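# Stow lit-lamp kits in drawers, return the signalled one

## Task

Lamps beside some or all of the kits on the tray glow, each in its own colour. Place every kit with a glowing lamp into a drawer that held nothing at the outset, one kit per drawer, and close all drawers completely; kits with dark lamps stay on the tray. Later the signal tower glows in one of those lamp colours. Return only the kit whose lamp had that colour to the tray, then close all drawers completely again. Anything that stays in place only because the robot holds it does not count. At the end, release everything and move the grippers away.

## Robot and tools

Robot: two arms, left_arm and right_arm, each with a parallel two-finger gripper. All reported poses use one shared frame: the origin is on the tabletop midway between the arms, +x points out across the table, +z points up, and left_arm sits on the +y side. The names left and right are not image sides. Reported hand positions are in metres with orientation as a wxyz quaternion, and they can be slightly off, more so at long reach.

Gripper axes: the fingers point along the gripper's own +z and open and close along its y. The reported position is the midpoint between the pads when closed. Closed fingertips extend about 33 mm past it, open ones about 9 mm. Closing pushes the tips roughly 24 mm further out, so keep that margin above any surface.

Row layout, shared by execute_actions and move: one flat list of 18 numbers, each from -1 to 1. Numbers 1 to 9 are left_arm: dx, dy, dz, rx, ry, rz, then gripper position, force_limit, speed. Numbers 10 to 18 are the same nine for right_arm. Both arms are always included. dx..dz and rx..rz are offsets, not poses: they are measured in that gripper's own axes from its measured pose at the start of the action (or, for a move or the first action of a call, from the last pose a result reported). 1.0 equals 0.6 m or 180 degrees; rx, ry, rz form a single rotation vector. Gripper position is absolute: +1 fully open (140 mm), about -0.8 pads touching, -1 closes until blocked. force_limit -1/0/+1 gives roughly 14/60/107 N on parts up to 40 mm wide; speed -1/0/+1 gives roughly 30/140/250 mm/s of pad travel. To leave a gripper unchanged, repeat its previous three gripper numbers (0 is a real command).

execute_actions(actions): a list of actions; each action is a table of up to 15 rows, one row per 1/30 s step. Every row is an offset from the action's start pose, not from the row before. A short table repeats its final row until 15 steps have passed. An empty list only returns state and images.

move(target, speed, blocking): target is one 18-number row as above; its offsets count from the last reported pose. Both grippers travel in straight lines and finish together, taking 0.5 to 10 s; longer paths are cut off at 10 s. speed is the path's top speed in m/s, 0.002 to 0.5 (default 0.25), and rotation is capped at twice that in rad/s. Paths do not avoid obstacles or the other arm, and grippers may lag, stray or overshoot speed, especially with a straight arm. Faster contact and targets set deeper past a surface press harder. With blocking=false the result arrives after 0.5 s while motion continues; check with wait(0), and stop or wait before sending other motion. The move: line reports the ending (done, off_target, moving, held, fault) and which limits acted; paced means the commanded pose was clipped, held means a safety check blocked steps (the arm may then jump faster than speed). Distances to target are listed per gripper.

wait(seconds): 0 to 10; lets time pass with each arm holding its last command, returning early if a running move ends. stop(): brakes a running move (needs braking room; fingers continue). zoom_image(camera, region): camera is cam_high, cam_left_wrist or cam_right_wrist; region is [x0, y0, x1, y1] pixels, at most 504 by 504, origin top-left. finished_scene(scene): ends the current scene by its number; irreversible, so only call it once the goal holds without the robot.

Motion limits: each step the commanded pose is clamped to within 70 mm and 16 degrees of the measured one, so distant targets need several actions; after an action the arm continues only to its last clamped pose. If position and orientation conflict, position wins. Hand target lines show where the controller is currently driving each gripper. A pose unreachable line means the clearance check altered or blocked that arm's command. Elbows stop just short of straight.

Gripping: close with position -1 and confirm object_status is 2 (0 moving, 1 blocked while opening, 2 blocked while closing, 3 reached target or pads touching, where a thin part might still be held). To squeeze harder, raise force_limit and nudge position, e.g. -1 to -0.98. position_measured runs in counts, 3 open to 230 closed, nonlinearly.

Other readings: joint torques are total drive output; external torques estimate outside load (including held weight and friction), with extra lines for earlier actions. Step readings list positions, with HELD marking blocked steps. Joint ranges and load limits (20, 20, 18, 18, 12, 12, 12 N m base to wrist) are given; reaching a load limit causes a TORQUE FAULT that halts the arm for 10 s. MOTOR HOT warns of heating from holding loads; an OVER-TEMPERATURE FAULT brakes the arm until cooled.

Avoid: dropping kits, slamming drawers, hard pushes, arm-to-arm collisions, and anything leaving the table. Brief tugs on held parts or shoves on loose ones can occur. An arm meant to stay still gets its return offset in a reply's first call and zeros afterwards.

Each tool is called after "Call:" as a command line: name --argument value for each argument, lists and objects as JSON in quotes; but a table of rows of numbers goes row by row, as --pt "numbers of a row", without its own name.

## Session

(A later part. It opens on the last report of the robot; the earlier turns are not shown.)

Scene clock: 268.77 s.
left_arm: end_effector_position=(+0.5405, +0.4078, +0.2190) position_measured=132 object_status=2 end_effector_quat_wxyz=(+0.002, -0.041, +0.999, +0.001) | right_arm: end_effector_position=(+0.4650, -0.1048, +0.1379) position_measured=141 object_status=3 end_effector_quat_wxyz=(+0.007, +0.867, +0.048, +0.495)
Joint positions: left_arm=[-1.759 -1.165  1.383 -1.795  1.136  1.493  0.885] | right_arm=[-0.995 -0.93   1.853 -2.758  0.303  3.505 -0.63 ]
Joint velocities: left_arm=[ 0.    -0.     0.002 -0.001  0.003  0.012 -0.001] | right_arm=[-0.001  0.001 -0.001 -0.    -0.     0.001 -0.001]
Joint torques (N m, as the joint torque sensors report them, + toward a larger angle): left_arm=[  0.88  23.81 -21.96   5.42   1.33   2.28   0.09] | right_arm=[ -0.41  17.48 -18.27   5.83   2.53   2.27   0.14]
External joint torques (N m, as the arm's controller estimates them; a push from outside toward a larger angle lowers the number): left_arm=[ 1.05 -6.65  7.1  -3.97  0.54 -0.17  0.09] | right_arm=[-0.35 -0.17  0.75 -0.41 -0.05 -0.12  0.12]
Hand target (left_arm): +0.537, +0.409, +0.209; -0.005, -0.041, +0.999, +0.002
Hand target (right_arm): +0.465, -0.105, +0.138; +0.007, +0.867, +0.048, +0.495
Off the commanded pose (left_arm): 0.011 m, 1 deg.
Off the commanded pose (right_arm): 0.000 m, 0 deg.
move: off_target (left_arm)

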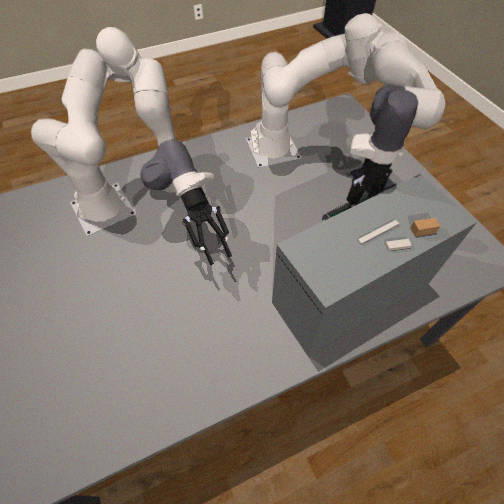

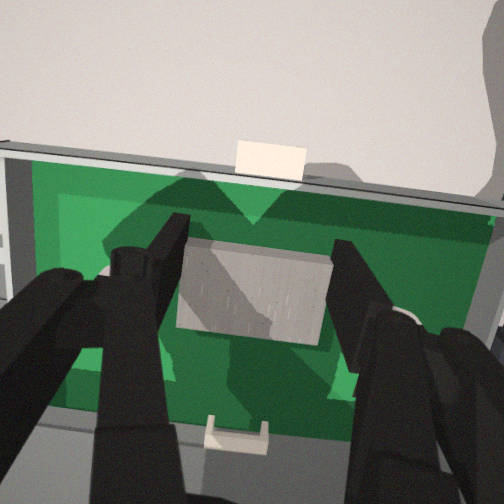

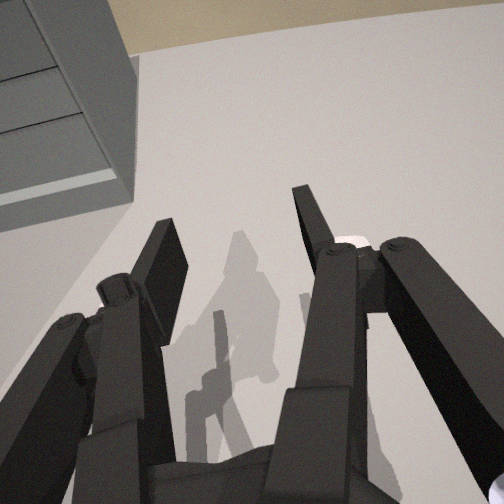

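Call:
move --target '[0,0,-0.004,0,0,0,0.3,-0.2,-0.5,0,0,0,0,0,0,-0.1,0,0]'

Call:
move --target '[0,0,-0.095,0,0,0,0.3,-0.2,-0.5,0,0,0,0,0,0,-0.1,0,0]' --speed 0.15

Call:
move --target '[0.2,0.01,0,0,-0.06,0,0.3,-0.2,-0.5,0,0,0,0,0,0,-0.1,0,0]'

Call:
move --target '[0,0,0.035,0,-0.162,0,-0.2,-0.2,-0.5,0,0,0,0,0,0,-0.1,0,0]'

Scene clock: 271.70 s.
left_arm: end_effector_position=(+0.5410, +0.4084, +0.2199) position_measured=91 object_status=3 end_effector_quat_wxyz=(+0.003, -0.042, +0.999, +0.001) | right_arm: end_effector_position=(+0.4650, -0.1048, +0.1379) position_measured=141 object_status=3 end_effector_quat_wxyz=(+0.007, +0.867, +0.048, +0.495)
Joint positions: left_arm=[-1.759 -1.164  1.382 -1.794  1.136  1.493  0.885] | right_arm=[-0.995 -0.93   1.853 -2.758  0.303  3.505 -0.63 ]
Joint velocities: left_arm=[-0.    -0.    -0.001  0.001  0.001 -0.003  0.   ] | right_arm=[-0.     0.001 -0.001 -0.     0.     0.    -0.   ]
Joint torques (N m, as the joint torque sensors report them, + toward a larger angle): left_arm=[ -0.3   29.15 -31.92  10.55  -0.19   1.86   0.17] | right_arm=[ -0.47  17.45 -18.11   5.85   2.56   2.29   0.11]
External joint torques (N m, as the arm's controller estimates them; a push from outside toward a larger angle lowers the number): left_arm=[-0.26 -1.4  -2.75  1.05 -1.   -0.61  0.17] | right_arm=[-0.44 -0.25  0.95 -0.43 -0.03 -0.11  0.08]
Hand target (left_arm): +0.541, +0.408, +0.221; +0.002, -0.041, +0.999, +0.001
Hand target (right_arm): +0.465, -0.105, +0.138; +0.007, +0.867, +0.048, +0.495
Off the commanded pose (left_arm): 0.002 m, 0 deg.
Off the commanded pose (right_arm): 0.000 m, 0 deg.
move: done

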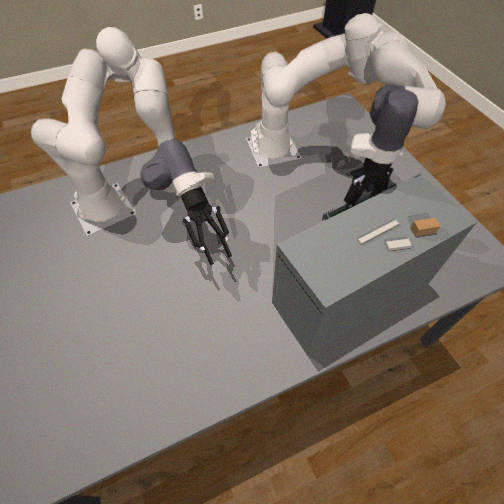

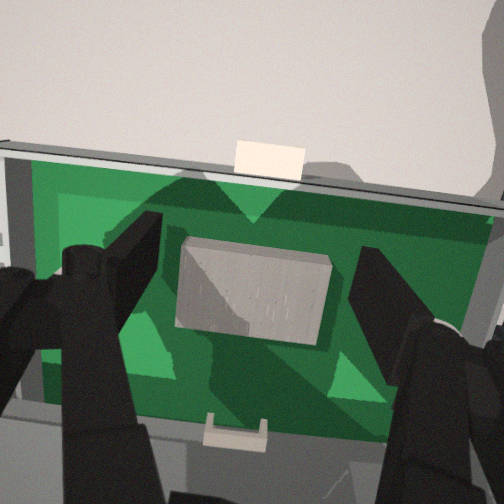

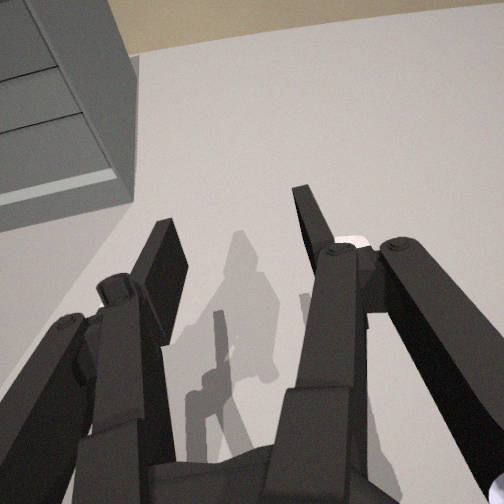

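Scene clock: 272.67 s.
left_arm: end_effector_position=(+0.5417, +0.4099, +0.2765) position_measured=91 object_status=3 end_effector_quat_wxyz=(+0.005, -0.046, +0.999, +0.001) | right_arm: end_effector_position=(+0.4650, -0.1048, +0.1379) position_measured=141 object_status=3 end_effector_quat_wxyz=(+0.007, +0.867, +0.048, +0.495)
Joint positions: left_arm=[-1.783 -1.107  1.32  -1.697  1.08   1.412  0.907] | right_arm=[-0.995 -0.93   1.853 -2.758  0.303  3.505 -0.63 ]
Joint velocities: left_arm=[-0.002 -0.001  0.     0.001  0.001 -0.013  0.009] | right_arm=[-0.     0.     0.    -0.001  0.001 -0.    -0.001]
Joint torques (N m, as the joint torque sensors report them, + toward a larger angle): left_arm=[ -1.24  28.38 -30.24  10.75  -0.44   1.98   0.08] | right_arm=[ -0.52  17.37 -18.16   5.72   2.55   2.24   0.14]
External joint torques (N m, as the arm's controller estimates them; a push from outside toward a larger angle lowers the number): left_arm=[-1.29 -2.21 -2.44  0.66 -1.26 -0.49  0.08] | right_arm=[-0.42 -0.24  0.89 -0.49 -0.04 -0.15  0.11]
Hand target (left_arm): +0.540, +0.408, +0.277; +0.002, -0.042, +0.999, +0.000
Hand target (right_arm): +0.465, -0.105, +0.138; +0.007, +0.867, +0.048, +0.495
Off the commanded pose (left_arm): 0.002 m, 1 deg.
Off the commanded pose (right_arm): 0.000 m, 0 deg.
move: done

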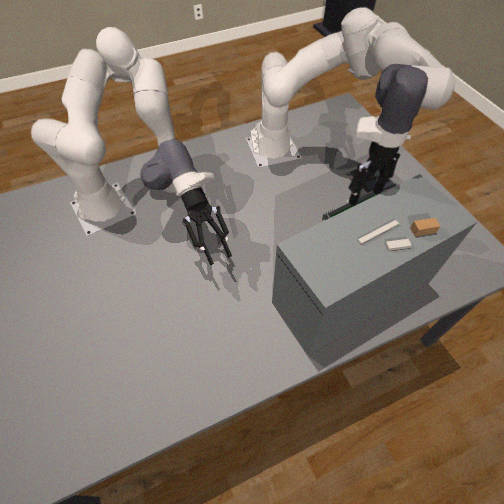

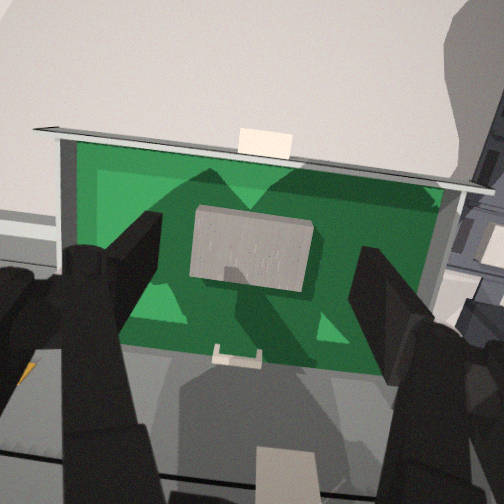

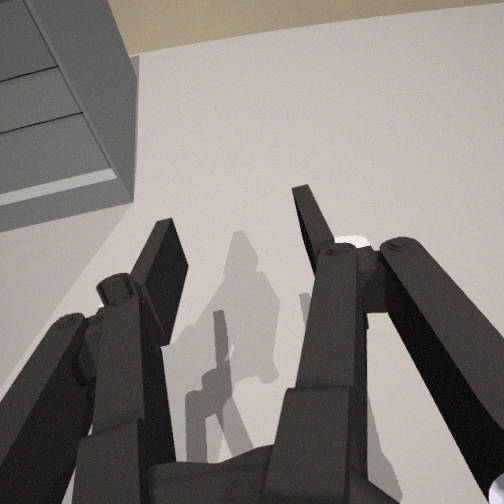

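Scene clock: 273.90 s.
left_arm: end_effector_position=(+0.4218, +0.4083, +0.2746) position_measured=91 object_status=3 end_effector_quat_wxyz=(+0.095, -0.041, +0.995, +0.006) | right_arm: end_effector_position=(+0.4650, -0.1048, +0.1379) position_measured=141 object_status=3 end_effector_quat_wxyz=(+0.007, +0.867, +0.048, +0.495)
Joint positions: left_arm=[-1.312 -1.27   1.029 -2.309  1.122  1.532  0.755] | right_arm=[-0.995 -0.93   1.853 -2.758  0.303  3.505 -0.63 ]
Joint velocities: left_arm=[ 0.    -0.     0.    -0.     0.     0.009 -0.027] | right_arm=[-0.    -0.     0.    -0.001 -0.     0.     0.001]
Joint torques (N m, as the joint torque sensors report them, + toward a larger angle): left_arm=[  2.5   17.05 -26.77  10.75   2.07   3.13  -0.11] | right_arm=[ -0.36  17.38 -17.92   5.88   2.54   2.27   0.11]
External joint torques (N m, as the arm's controller estimates them; a push from outside toward a larger angle lowers the number): left_arm=[ 2.6  -0.94 -1.94 -1.22  0.96  0.42 -0.11] | right_arm=[-0.3  -0.26  1.06 -0.28 -0.04 -0.11  0.08]
Hand target (left_arm): +0.423, +0.409, +0.275; +0.099, -0.047, +0.994, +0.007
Hand target (right_arm): +0.465, -0.105, +0.138; +0.007, +0.867, +0.048, +0.495
Off the commanded pose (left_arm): 0.003 m, 1 deg.
Off the commanded pose (right_arm): 0.000 m, 0 deg.
move: done

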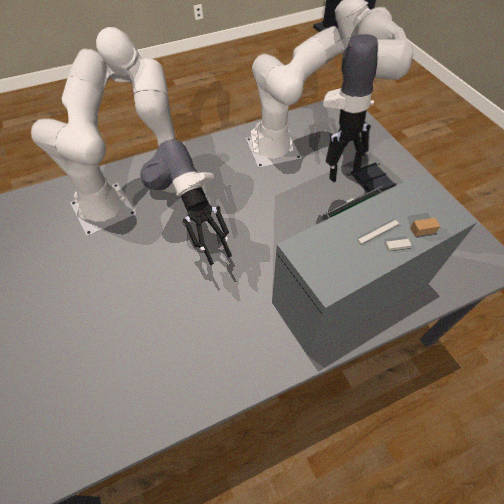

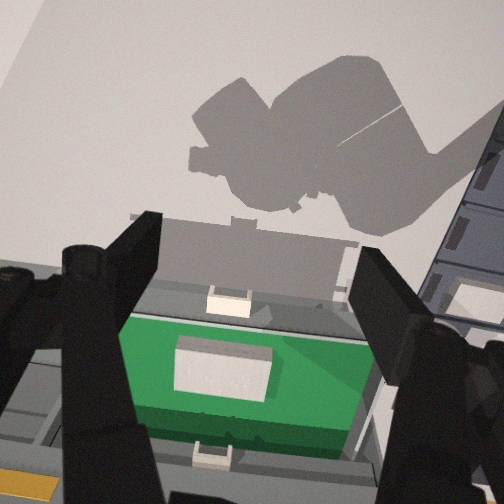

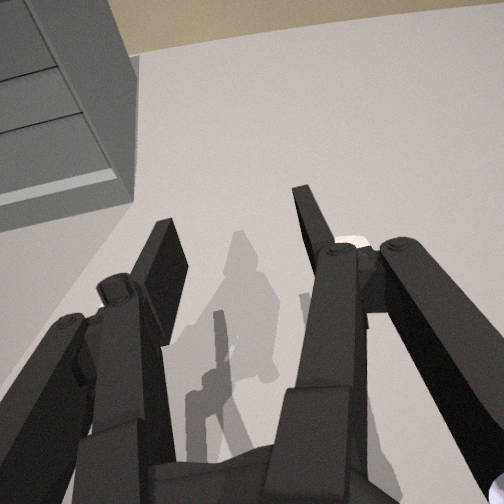

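Scene clock: 275.57 s.
left_arm: end_effector_position=(+0.4250, +0.4130, +0.2521) position_measured=154 object_status=3 end_effector_quat_wxyz=(+0.338, -0.039, +0.940, +0.018) | right_arm: end_effector_position=(+0.4650, -0.1048, +0.1379) position_measured=141 object_status=3 end_effector_quat_wxyz=(+0.007, +0.867, +0.048, +0.495)
Joint positions: left_arm=[-0.98  -1.604  1.087 -2.822  1.668  1.816  0.641] | right_arm=[-0.995 -0.93   1.853 -2.758  0.303  3.505 -0.63 ]
Joint velocities: left_arm=[-0.001 -0.004  0.002 -0.001  0.011  0.004 -0.017] | right_arm=[-0.     0.     0.    -0.001  0.    -0.001 -0.003]
Joint torques (N m, as the joint torque sensors report them, + toward a larger angle): left_arm=[  1.4   11.26 -19.6    7.55   2.43   3.2   -0.1 ] | right_arm=[ -0.56  17.13 -17.99   5.63   2.54   2.26   0.1 ]
External joint torques (N m, as the arm's controller estimates them; a push from outside toward a larger angle lowers the number): left_arm=[ 1.44 -2.76  0.47 -1.6   0.88  0.38 -0.09] | right_arm=[-0.58 -0.51  0.97 -0.6  -0.04 -0.13  0.08]
Hand target (left_arm): +0.425, +0.413, +0.253; +0.341, -0.042, +0.939, +0.016
Hand target (right_arm): +0.465, -0.105, +0.138; +0.007, +0.867, +0.048, +0.495
Off the commanded pose (left_arm): 0.005 m, 1 deg.
Off the commanded pose (right_arm): 0.000 m, 0 deg.
move: off_target (left_arm)

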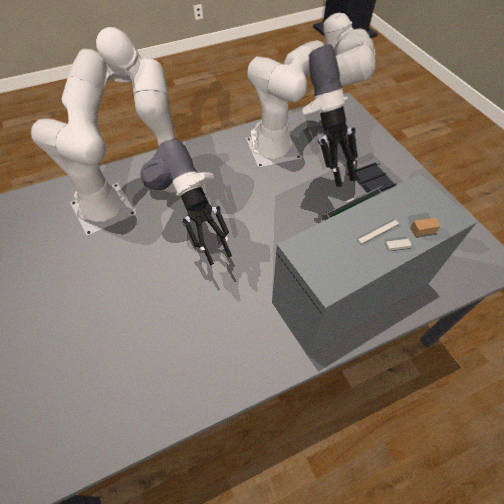

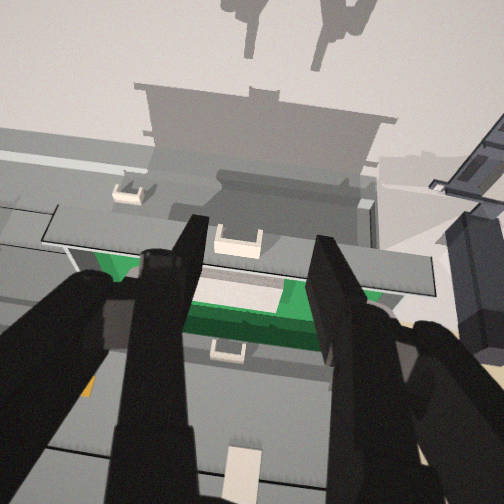

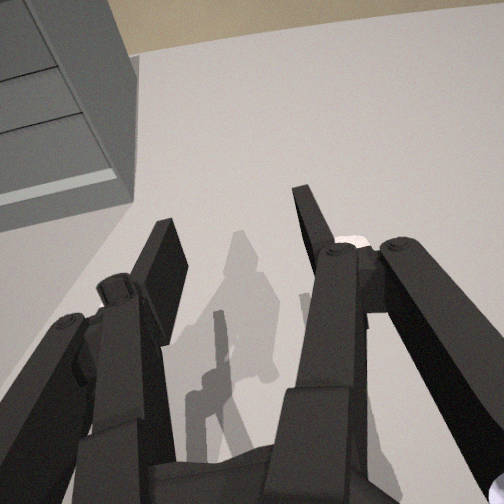

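Call:
move --target '[-0.003,-0.021,0.103,0,0,0,-0.2,-0.2,-0.5,0,0,0,0,0,0,-0.1,0,0]' --speed 0.08

Call:
move --target '[0,0,0,0,0,0,-1,-0.3,-0.7,0,0,0,0,0,0,-0.1,0,0]'

Scene clock: 278.10 s.
left_arm: end_effector_position=(+0.4650, +0.4030, +0.2042) position_measured=154 object_status=3 end_effector_quat_wxyz=(+0.337, -0.034, +0.941, +0.021) | right_arm: end_effector_position=(+0.4650, -0.1048, +0.1379) position_measured=141 object_status=3 end_effector_quat_wxyz=(+0.007, +0.867, +0.048, +0.495)
Joint positions: left_arm=[-1.097 -1.564  1.276 -2.759  1.867  1.858  0.579] | right_arm=[-0.995 -0.93   1.853 -2.758  0.303  3.505 -0.63 ]
Joint velocities: left_arm=[-0.002 -0.     0.003  0.001  0.013 -0.    -0.022] | right_arm=[ 0.001 -0.    -0.     0.001  0.    -0.     0.002]
Joint torques (N m, as the joint torque sensors report them, + toward a larger angle): left_arm=[ -0.56  11.5  -23.2    8.02   2.45   3.24  -0.09] | right_arm=[ -0.57  17.59 -17.98   5.86   2.55   2.28   0.13]
External joint torques (N m, as the arm's controller estimates them; a push from outside toward a larger angle lowers the number): left_arm=[-0.55 -3.1  -0.61  2.22  0.94  0.53 -0.07] | right_arm=[-0.58 -0.07  1.   -0.42 -0.03 -0.12  0.1 ]
Hand target (left_arm): +0.467, +0.403, +0.205; +0.339, -0.038, +0.940, +0.018
Hand target (right_arm): +0.465, -0.105, +0.138; +0.007, +0.867, +0.048, +0.495
Off the commanded pose (left_arm): 0.002 m, 1 deg.
Off the commanded pose (right_arm): 0.000 m, 0 deg.
move: done

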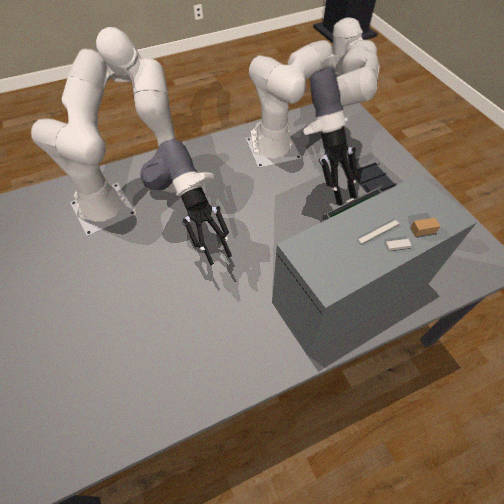

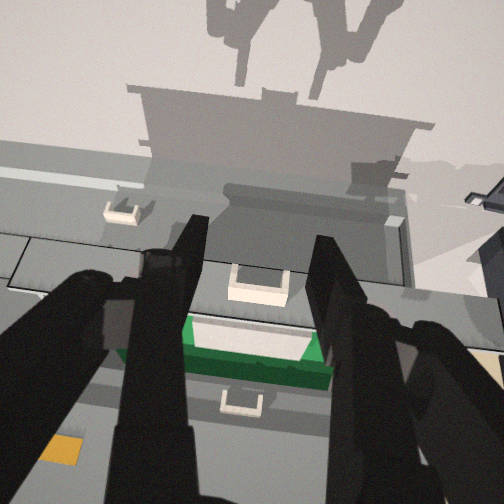

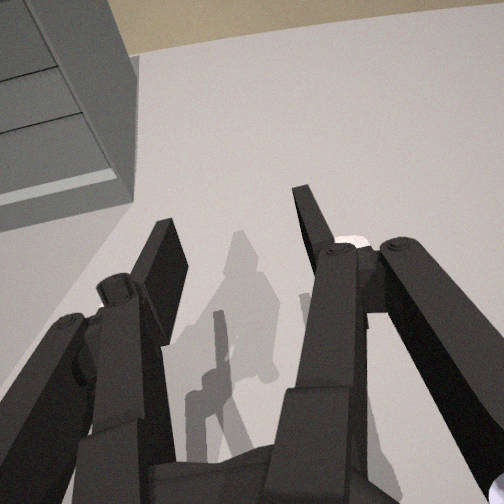

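Scene clock: 278.70 s.
left_arm: end_effector_position=(+0.4653, +0.4057, +0.2045) position_measured=193 object_status=2 end_effector_quat_wxyz=(+0.336, -0.036, +0.941, +0.022) | right_arm: end_effector_position=(+0.4650, -0.1048, +0.1379) position_measured=141 object_status=3 end_effector_quat_wxyz=(+0.007, +0.867, +0.048, +0.495)
Joint positions: left_arm=[-1.095 -1.564  1.275 -2.758  1.868  1.854  0.579] | right_arm=[-0.995 -0.93   1.853 -2.758  0.303  3.505 -0.63 ]
Joint velocities: left_arm=[ 0.001 -0.    -0.002 -0.001  0.     0.    -0.002] | right_arm=[ 0.    -0.002 -0.    -0.002  0.001 -0.    -0.001]
Joint torques (N m, as the joint torque sensors report them, + toward a larger angle): left_arm=[ -1.09  12.5  -22.78   4.65   1.35   3.06   0.14] | right_arm=[ -0.31  17.24 -17.96   5.78   2.56   2.25   0.11]
External joint torques (N m, as the arm's controller estimates them; a push from outside toward a larger angle lowers the number): left_arm=[-1.16 -2.13  0.01 -1.28 -0.2   0.33  0.16] | right_arm=[-0.3  -0.36  1.03 -0.43 -0.03 -0.14  0.08]
Hand target (left_arm): +0.465, +0.403, +0.204; +0.337, -0.034, +0.941, +0.021
Hand target (right_arm): +0.465, -0.105, +0.138; +0.007, +0.867, +0.048, +0.495
Off the commanded pose (left_arm): 0.003 m, 0 deg.
Off the commanded pose (right_arm): 0.000 m, 0 deg.
move: done

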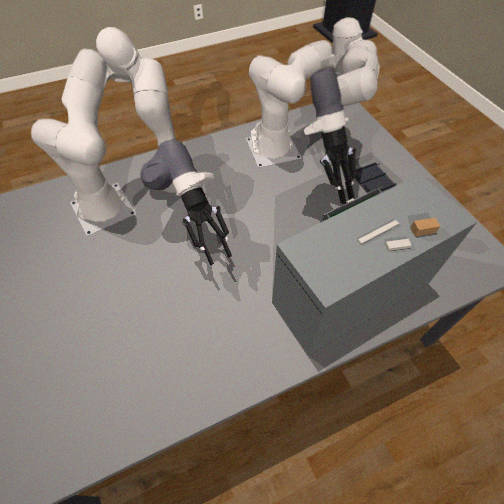

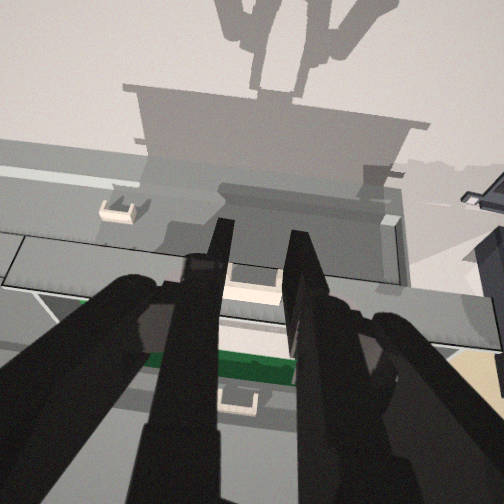

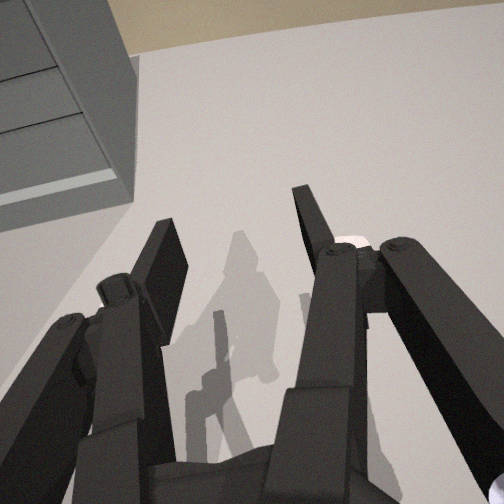

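Call:
move --target '[-0.128,0.004,0.107,0,0,0,-1,-0.3,-0.7,0,0,0,0,0,0,-0.1,0,0]' --speed 0.055

Call:
move --target '[-0.034,0.004,0.034,0,-0.04,0,-1,-0.3,-0.7,0,0,0,0,0,0,-0.1,0,0]' --speed 0.03

Scene clock: 282.40 s.
left_arm: end_effector_position=(+0.5645, +0.4165, +0.2065) position_measured=193 object_status=2 end_effector_quat_wxyz=(+0.338, -0.041, +0.940, +0.022) | right_arm: end_effector_position=(+0.4650, -0.1048, +0.1379) position_measured=141 object_status=3 end_effector_quat_wxyz=(+0.007, +0.867, +0.048, +0.495)
Joint positions: left_arm=[-1.359 -1.533  1.349 -2.459  1.941  1.867  0.602] | right_arm=[-0.995 -0.93   1.853 -2.758  0.303  3.505 -0.63 ]
Joint velocities: left_arm=[-0.005  0.001  0.001  0.005  0.005 -0.001  0.009] | right_arm=[ 0.001 -0.001  0.001 -0.     0.001  0.001  0.001]
Joint torques (N m, as the joint torque sensors report them, + toward a larger angle): left_arm=[ -3.3   18.2  -25.88   4.64   1.96   3.26   0.09] | right_arm=[ -0.38  17.3  -18.2    5.8    2.54   2.28   0.15]
External joint torques (N m, as the arm's controller estimates them; a push from outside toward a larger angle lowers the number): left_arm=[-3.35 -1.81  2.24  0.68  0.43  0.52  0.11] | right_arm=[-0.46 -0.33  0.75 -0.48 -0.03 -0.13  0.12]
Hand target (left_arm): +0.565, +0.413, +0.204; +0.337, -0.036, +0.940, +0.022
Hand target (right_arm): +0.465, -0.105, +0.138; +0.007, +0.867, +0.048, +0.495
Off the commanded pose (left_arm): 0.003 m, 1 deg.
Off the commanded pose (right_arm): 0.000 m, 0 deg.
move: done

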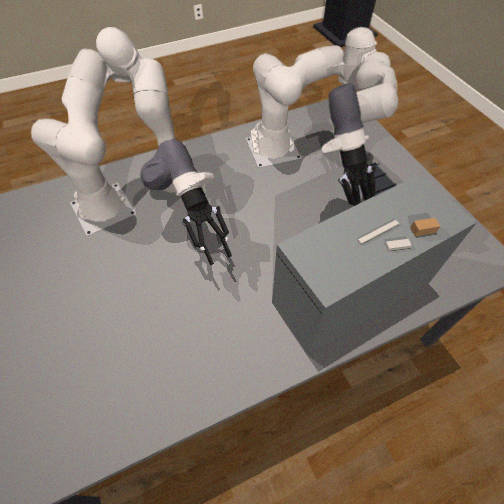

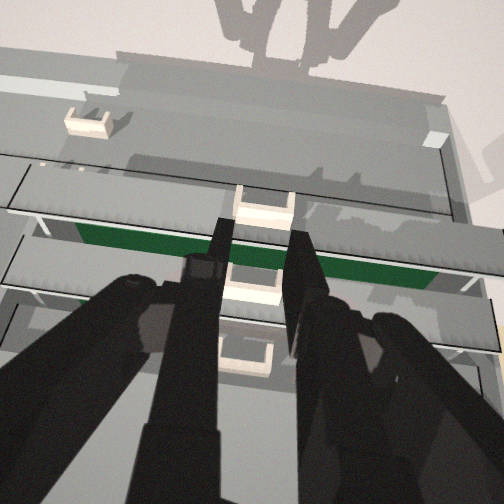

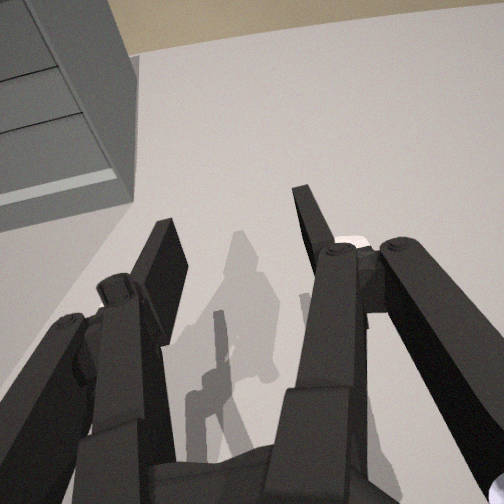

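Scene clock: 284.73 s.
left_arm: end_effector_position=(+0.5879, +0.4202, +0.2030) position_measured=193 object_status=2 end_effector_quat_wxyz=(+0.391, -0.037, +0.919, +0.027) | right_arm: end_effector_position=(+0.4650, -0.1048, +0.1379) position_measured=141 object_status=3 end_effector_quat_wxyz=(+0.007, +0.867, +0.048, +0.495)
Joint positions: left_arm=[-1.355 -1.588  1.419 -2.47   2.129  1.933  0.578] | right_arm=[-0.995 -0.93   1.853 -2.758  0.303  3.505 -0.63 ]
Joint velocities: left_arm=[ 0.005 -0.016  0.005 -0.005  0.017 -0.001 -0.002] | right_arm=[ 0.001  0.001 -0.    -0.    -0.001 -0.    -0.   ]
Joint torques (N m, as the joint torque sensors report them, + toward a larger angle): left_arm=[ -2.    15.45 -25.15   6.55   4.86   4.09  -0.04] | right_arm=[ -0.41  17.57 -17.94   5.63   2.55   2.28   0.14]
External joint torques (N m, as the arm's controller estimates them; a push from outside toward a larger angle lowers the number): left_arm=[-1.96 -4.7   3.19  4.73  3.39  1.47 -0.02] | right_arm=[-0.46 -0.1   1.03 -0.63 -0.03 -0.12  0.11]
Hand target (left_arm): +0.593, +0.422, +0.203; +0.396, -0.040, +0.917, +0.025
Hand target (right_arm): +0.465, -0.105, +0.138; +0.007, +0.867, +0.048, +0.495
Off the commanded pose (left_arm): 0.005 m, 1 deg.
Off the commanded pose (right_arm): 0.000 m, 0 deg.
move: off_target (left_arm)

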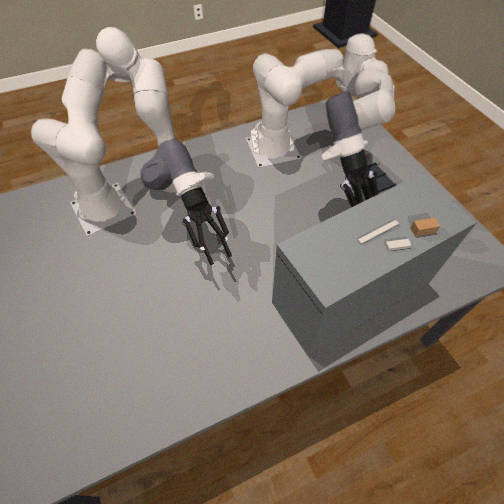

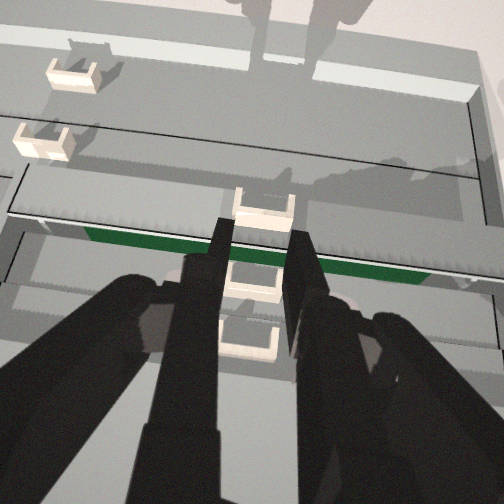

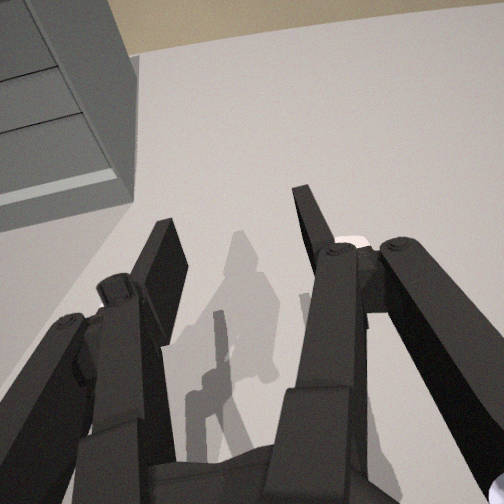

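Call:
move --target '[0,0,-0.07,0,0,0,-0.1,-0.3,-0.7,0,0,0,0,0,0,-0.1,0,0]' --speed 0.1

Call:
move --target '[0.11,0,0.045,0,-0.06,0,-0.1,-0.3,-0.7,0,0,0,0,0,0,-0.1,0,0]' --speed 0.1

Scene clock: 288.80 s.
left_arm: end_effector_position=(+0.5597, +0.4171, +0.2332) position_measured=141 object_status=3 end_effector_quat_wxyz=(+0.393, -0.039, +0.918, +0.025) | right_arm: end_effector_position=(+0.4650, -0.1048, +0.1379) position_measured=141 object_status=3 end_effector_quat_wxyz=(+0.007, +0.867, +0.048, +0.495)
Joint positions: left_arm=[-1.291 -1.58   1.333 -2.545  2.048  1.9    0.578] | right_arm=[-0.995 -0.93   1.853 -2.758  0.303  3.505 -0.63 ]
Joint velocities: left_arm=[ 0.002  0.004 -0.    -0.001 -0.008 -0.004 -0.   ] | right_arm=[-0.001 -0.     0.001 -0.001 -0.001  0.001  0.001]
Joint torques (N m, as the joint torque sensors report them, + toward a larger angle): left_arm=[  1.79  17.1  -29.42   1.75   0.33   2.25   0.28] | right_arm=[ -0.58  17.44 -18.01   5.91   2.55   2.26   0.15]
External joint torques (N m, as the arm's controller estimates them; a push from outside toward a larger angle lowers the number): left_arm=[ 1.79 -1.38 -2.68 -1.87 -1.19 -0.38  0.3 ] | right_arm=[-0.47 -0.22  1.04 -0.31 -0.04 -0.12  0.12]
Hand target (left_arm): +0.558, +0.418, +0.232; +0.391, -0.037, +0.919, +0.026
Hand target (right_arm): +0.465, -0.105, +0.138; +0.007, +0.867, +0.048, +0.495
Off the commanded pose (left_arm): 0.002 m, 0 deg.
Off the commanded pose (right_arm): 0.000 m, 0 deg.
move: done

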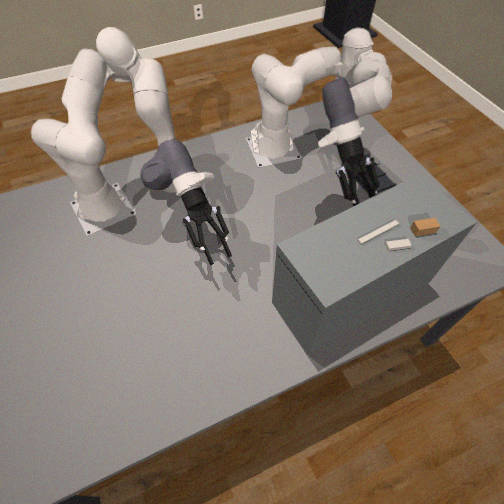

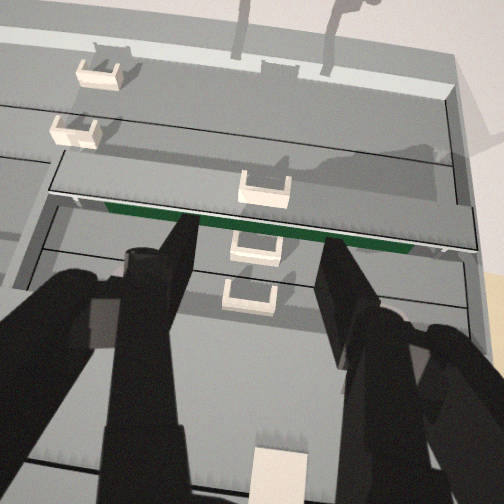

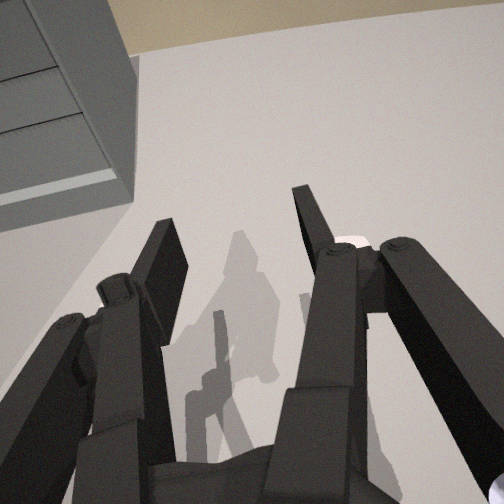

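Scene clock: 290.30 s.
left_arm: end_effector_position=(+0.5326, +0.4188, +0.1620) position_measured=141 object_status=3 end_effector_quat_wxyz=(+0.474, -0.034, +0.879, +0.032) | right_arm: end_effector_position=(+0.4650, -0.1048, +0.1379) position_measured=141 object_status=3 end_effector_quat_wxyz=(+0.007, +0.867, +0.048, +0.495)
Joint positions: left_arm=[-1.087 -1.699  1.667 -2.733  2.556  2.051  0.495] | right_arm=[-0.995 -0.93   1.853 -2.758  0.303  3.505 -0.63 ]
Joint velocities: left_arm=[ 0.003 -0.01   0.004 -0.001  0.014  0.    -0.004] | right_arm=[-0.001 -0.001  0.     0.    -0.001  0.001  0.001]
Joint torques (N m, as the joint torque sensors report them, + toward a larger angle): left_arm=[  1.43  11.68 -23.9   -5.23   2.1    2.69  -0.23] | right_arm=[ -0.36  17.18 -18.09   5.78   2.55   2.3    0.13]
External joint torques (N m, as the arm's controller estimates them; a push from outside toward a larger angle lowers the number): left_arm=[ 1.47 -2.83 -0.32 -1.26  0.85  0.43 -0.21] | right_arm=[-0.34 -0.44  0.93 -0.49 -0.03 -0.11  0.11]
Hand target (left_arm): +0.532, +0.418, +0.163; +0.476, -0.035, +0.878, +0.030
Hand target (right_arm): +0.465, -0.105, +0.138; +0.007, +0.867, +0.048, +0.495
Off the commanded pose (left_arm): 0.006 m, 1 deg.
Off the commanded pose (right_arm): 0.000 m, 0 deg.
move: off_target (left_arm)

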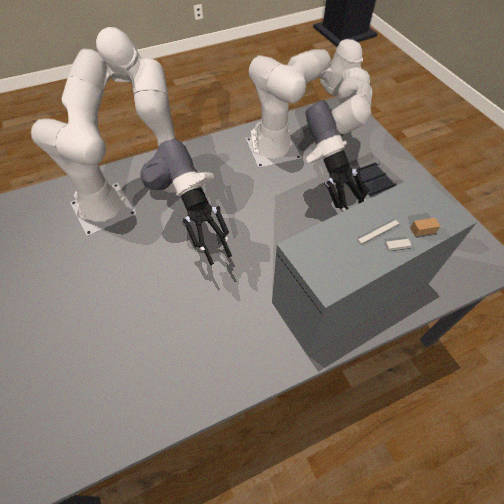

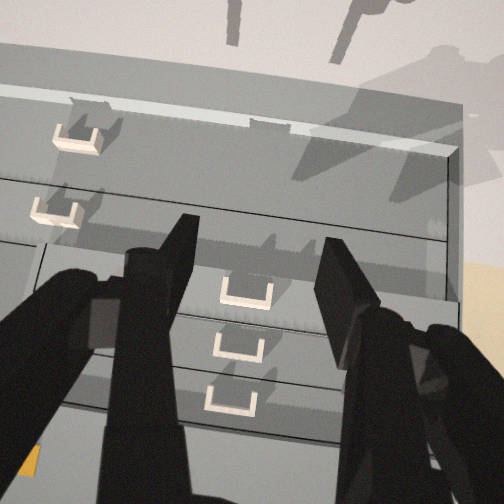

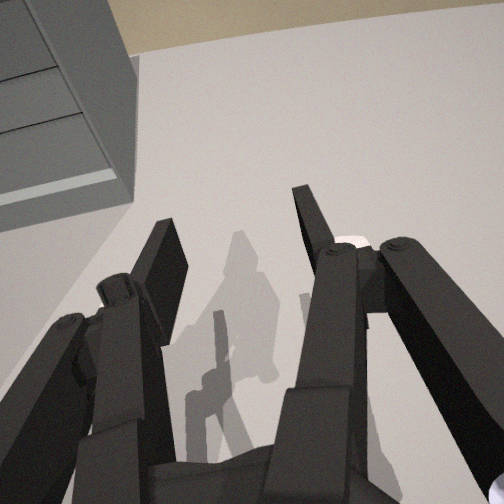

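Call:
move --target '[-0.056,-0.004,0.043,0,0,0,-0.25,-0.3,-0.7,0,0,0,0,0,0,-0.1,0,0]' --speed 0.04

Call:
move --target '[-0.018,0,0.028,0,0,0,-0.25,-0.3,-0.7,0,0,0,0,0,0,-0.1,0,0]' --speed 0.025

Scene clock: 293.63 s.
left_arm: end_effector_position=(+0.5727, +0.4177, +0.1777) position_measured=160 object_status=3 end_effector_quat_wxyz=(+0.477, -0.035, +0.878, +0.030) | right_arm: end_effector_position=(+0.4650, -0.1048, +0.1379) position_measured=141 object_status=3 end_effector_quat_wxyz=(+0.007, +0.867, +0.048, +0.495)
Joint positions: left_arm=[-1.215 -1.702  1.607 -2.617  2.517  2.039  0.494] | right_arm=[-0.995 -0.93   1.853 -2.758  0.303  3.505 -0.63 ]
Joint velocities: left_arm=[-0.004  0.003 -0.002  0.005 -0.007 -0.001 -0.001] | right_arm=[-0.     0.    -0.    -0.    -0.    -0.    -0.001]
Joint torques (N m, as the joint torque sensors report them, + toward a larger angle): left_arm=[ -2.54  16.15 -29.01  -1.75   0.09   1.93   0.27] | right_arm=[ -0.29  17.33 -18.21   5.77   2.52   2.29   0.11]
External joint torques (N m, as the arm's controller estimates them; a push from outside toward a larger angle lowers the number): left_arm=[-2.56 -0.47 -3.16  1.32 -1.2  -0.34  0.29] | right_arm=[-0.31 -0.32  0.75 -0.5  -0.05 -0.11  0.08]
Hand target (left_arm): +0.573, +0.418, +0.177; +0.475, -0.034, +0.879, +0.031
Hand target (right_arm): +0.465, -0.105, +0.138; +0.007, +0.867, +0.048, +0.495
Off the commanded pose (left_arm): 0.003 m, 0 deg.
Off the commanded pose (right_arm): 0.000 m, 0 deg.
move: done

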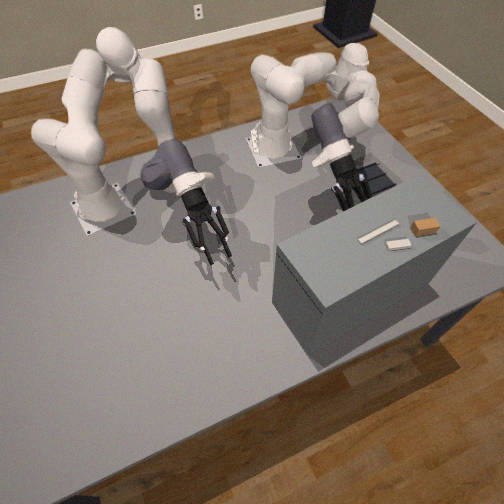

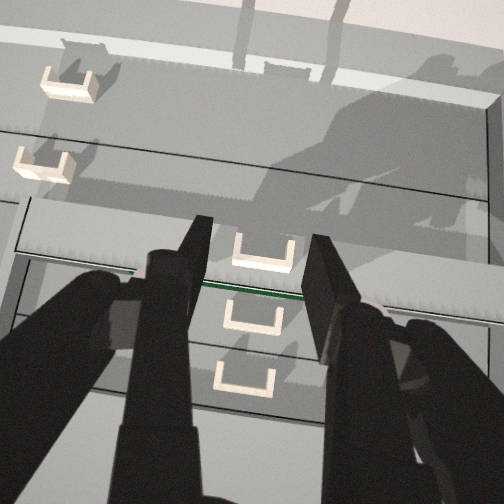

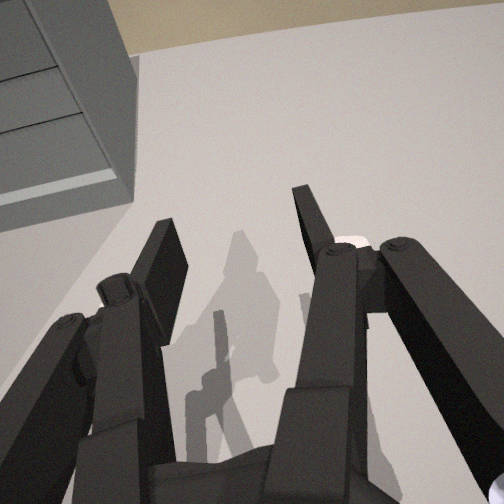

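Scene clock: 294.70 s.
left_arm: end_effector_position=(+0.5915, +0.4197, +0.1768) position_measured=160 object_status=3 end_effector_quat_wxyz=(+0.476, -0.037, +0.878, +0.031) | right_arm: end_effector_position=(+0.4650, -0.1048, +0.1379) position_measured=141 object_status=3 end_effector_quat_wxyz=(+0.007, +0.867, +0.048, +0.495)
Joint positions: left_arm=[-1.269 -1.702  1.601 -2.558  2.517  2.042  0.494] | right_arm=[-0.995 -0.93   1.853 -2.758  0.303  3.505 -0.63 ]
Joint velocities: left_arm=[-0.001 -0.002 -0.     0.003 -0.     0.001  0.002] | right_arm=[-0.     0.002  0.002  0.     0.     0.    -0.001]
Joint torques (N m, as the joint torque sensors report them, + toward a larger angle): left_arm=[ -2.24  15.73 -29.26  -1.37   0.73   2.71   0.37] | right_arm=[ -0.65  17.27 -18.47   5.86   2.54   2.3    0.13]
External joint torques (N m, as the arm's controller estimates them; a push from outside toward a larger angle lowers the number): left_arm=[-2.31 -2.01 -2.41  1.7  -0.55  0.43  0.4 ] | right_arm=[-0.71 -0.4   0.44 -0.43 -0.03 -0.1   0.1 ]
Hand target (left_arm): +0.593, +0.419, +0.178; +0.477, -0.035, +0.878, +0.030
Hand target (right_arm): +0.465, -0.105, +0.138; +0.007, +0.867, +0.048, +0.495
Off the commanded pose (left_arm): 0.001 m, 0 deg.
Off the commanded pose (right_arm): 0.000 m, 0 deg.
move: done

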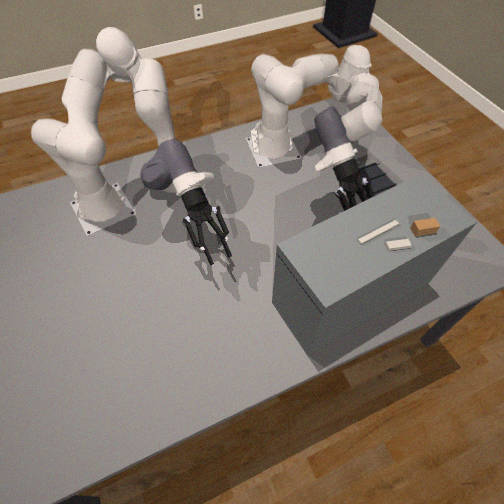

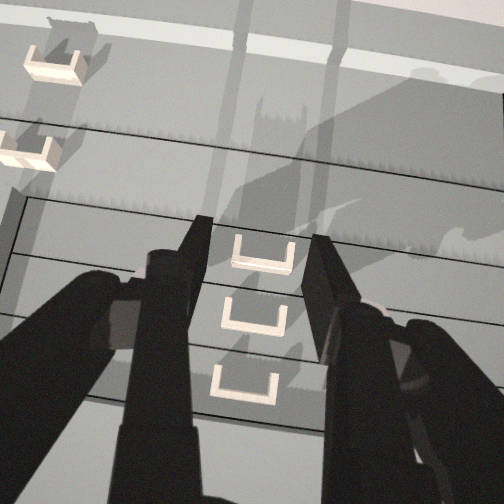

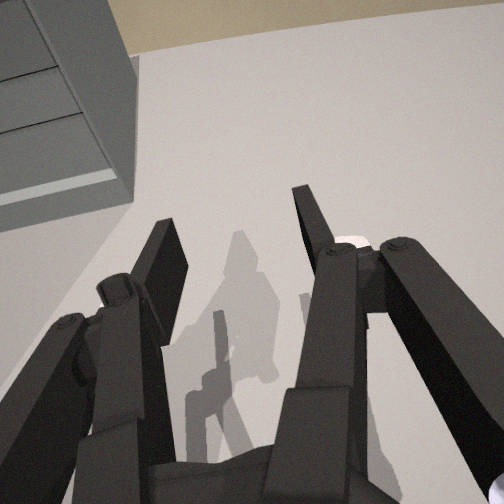

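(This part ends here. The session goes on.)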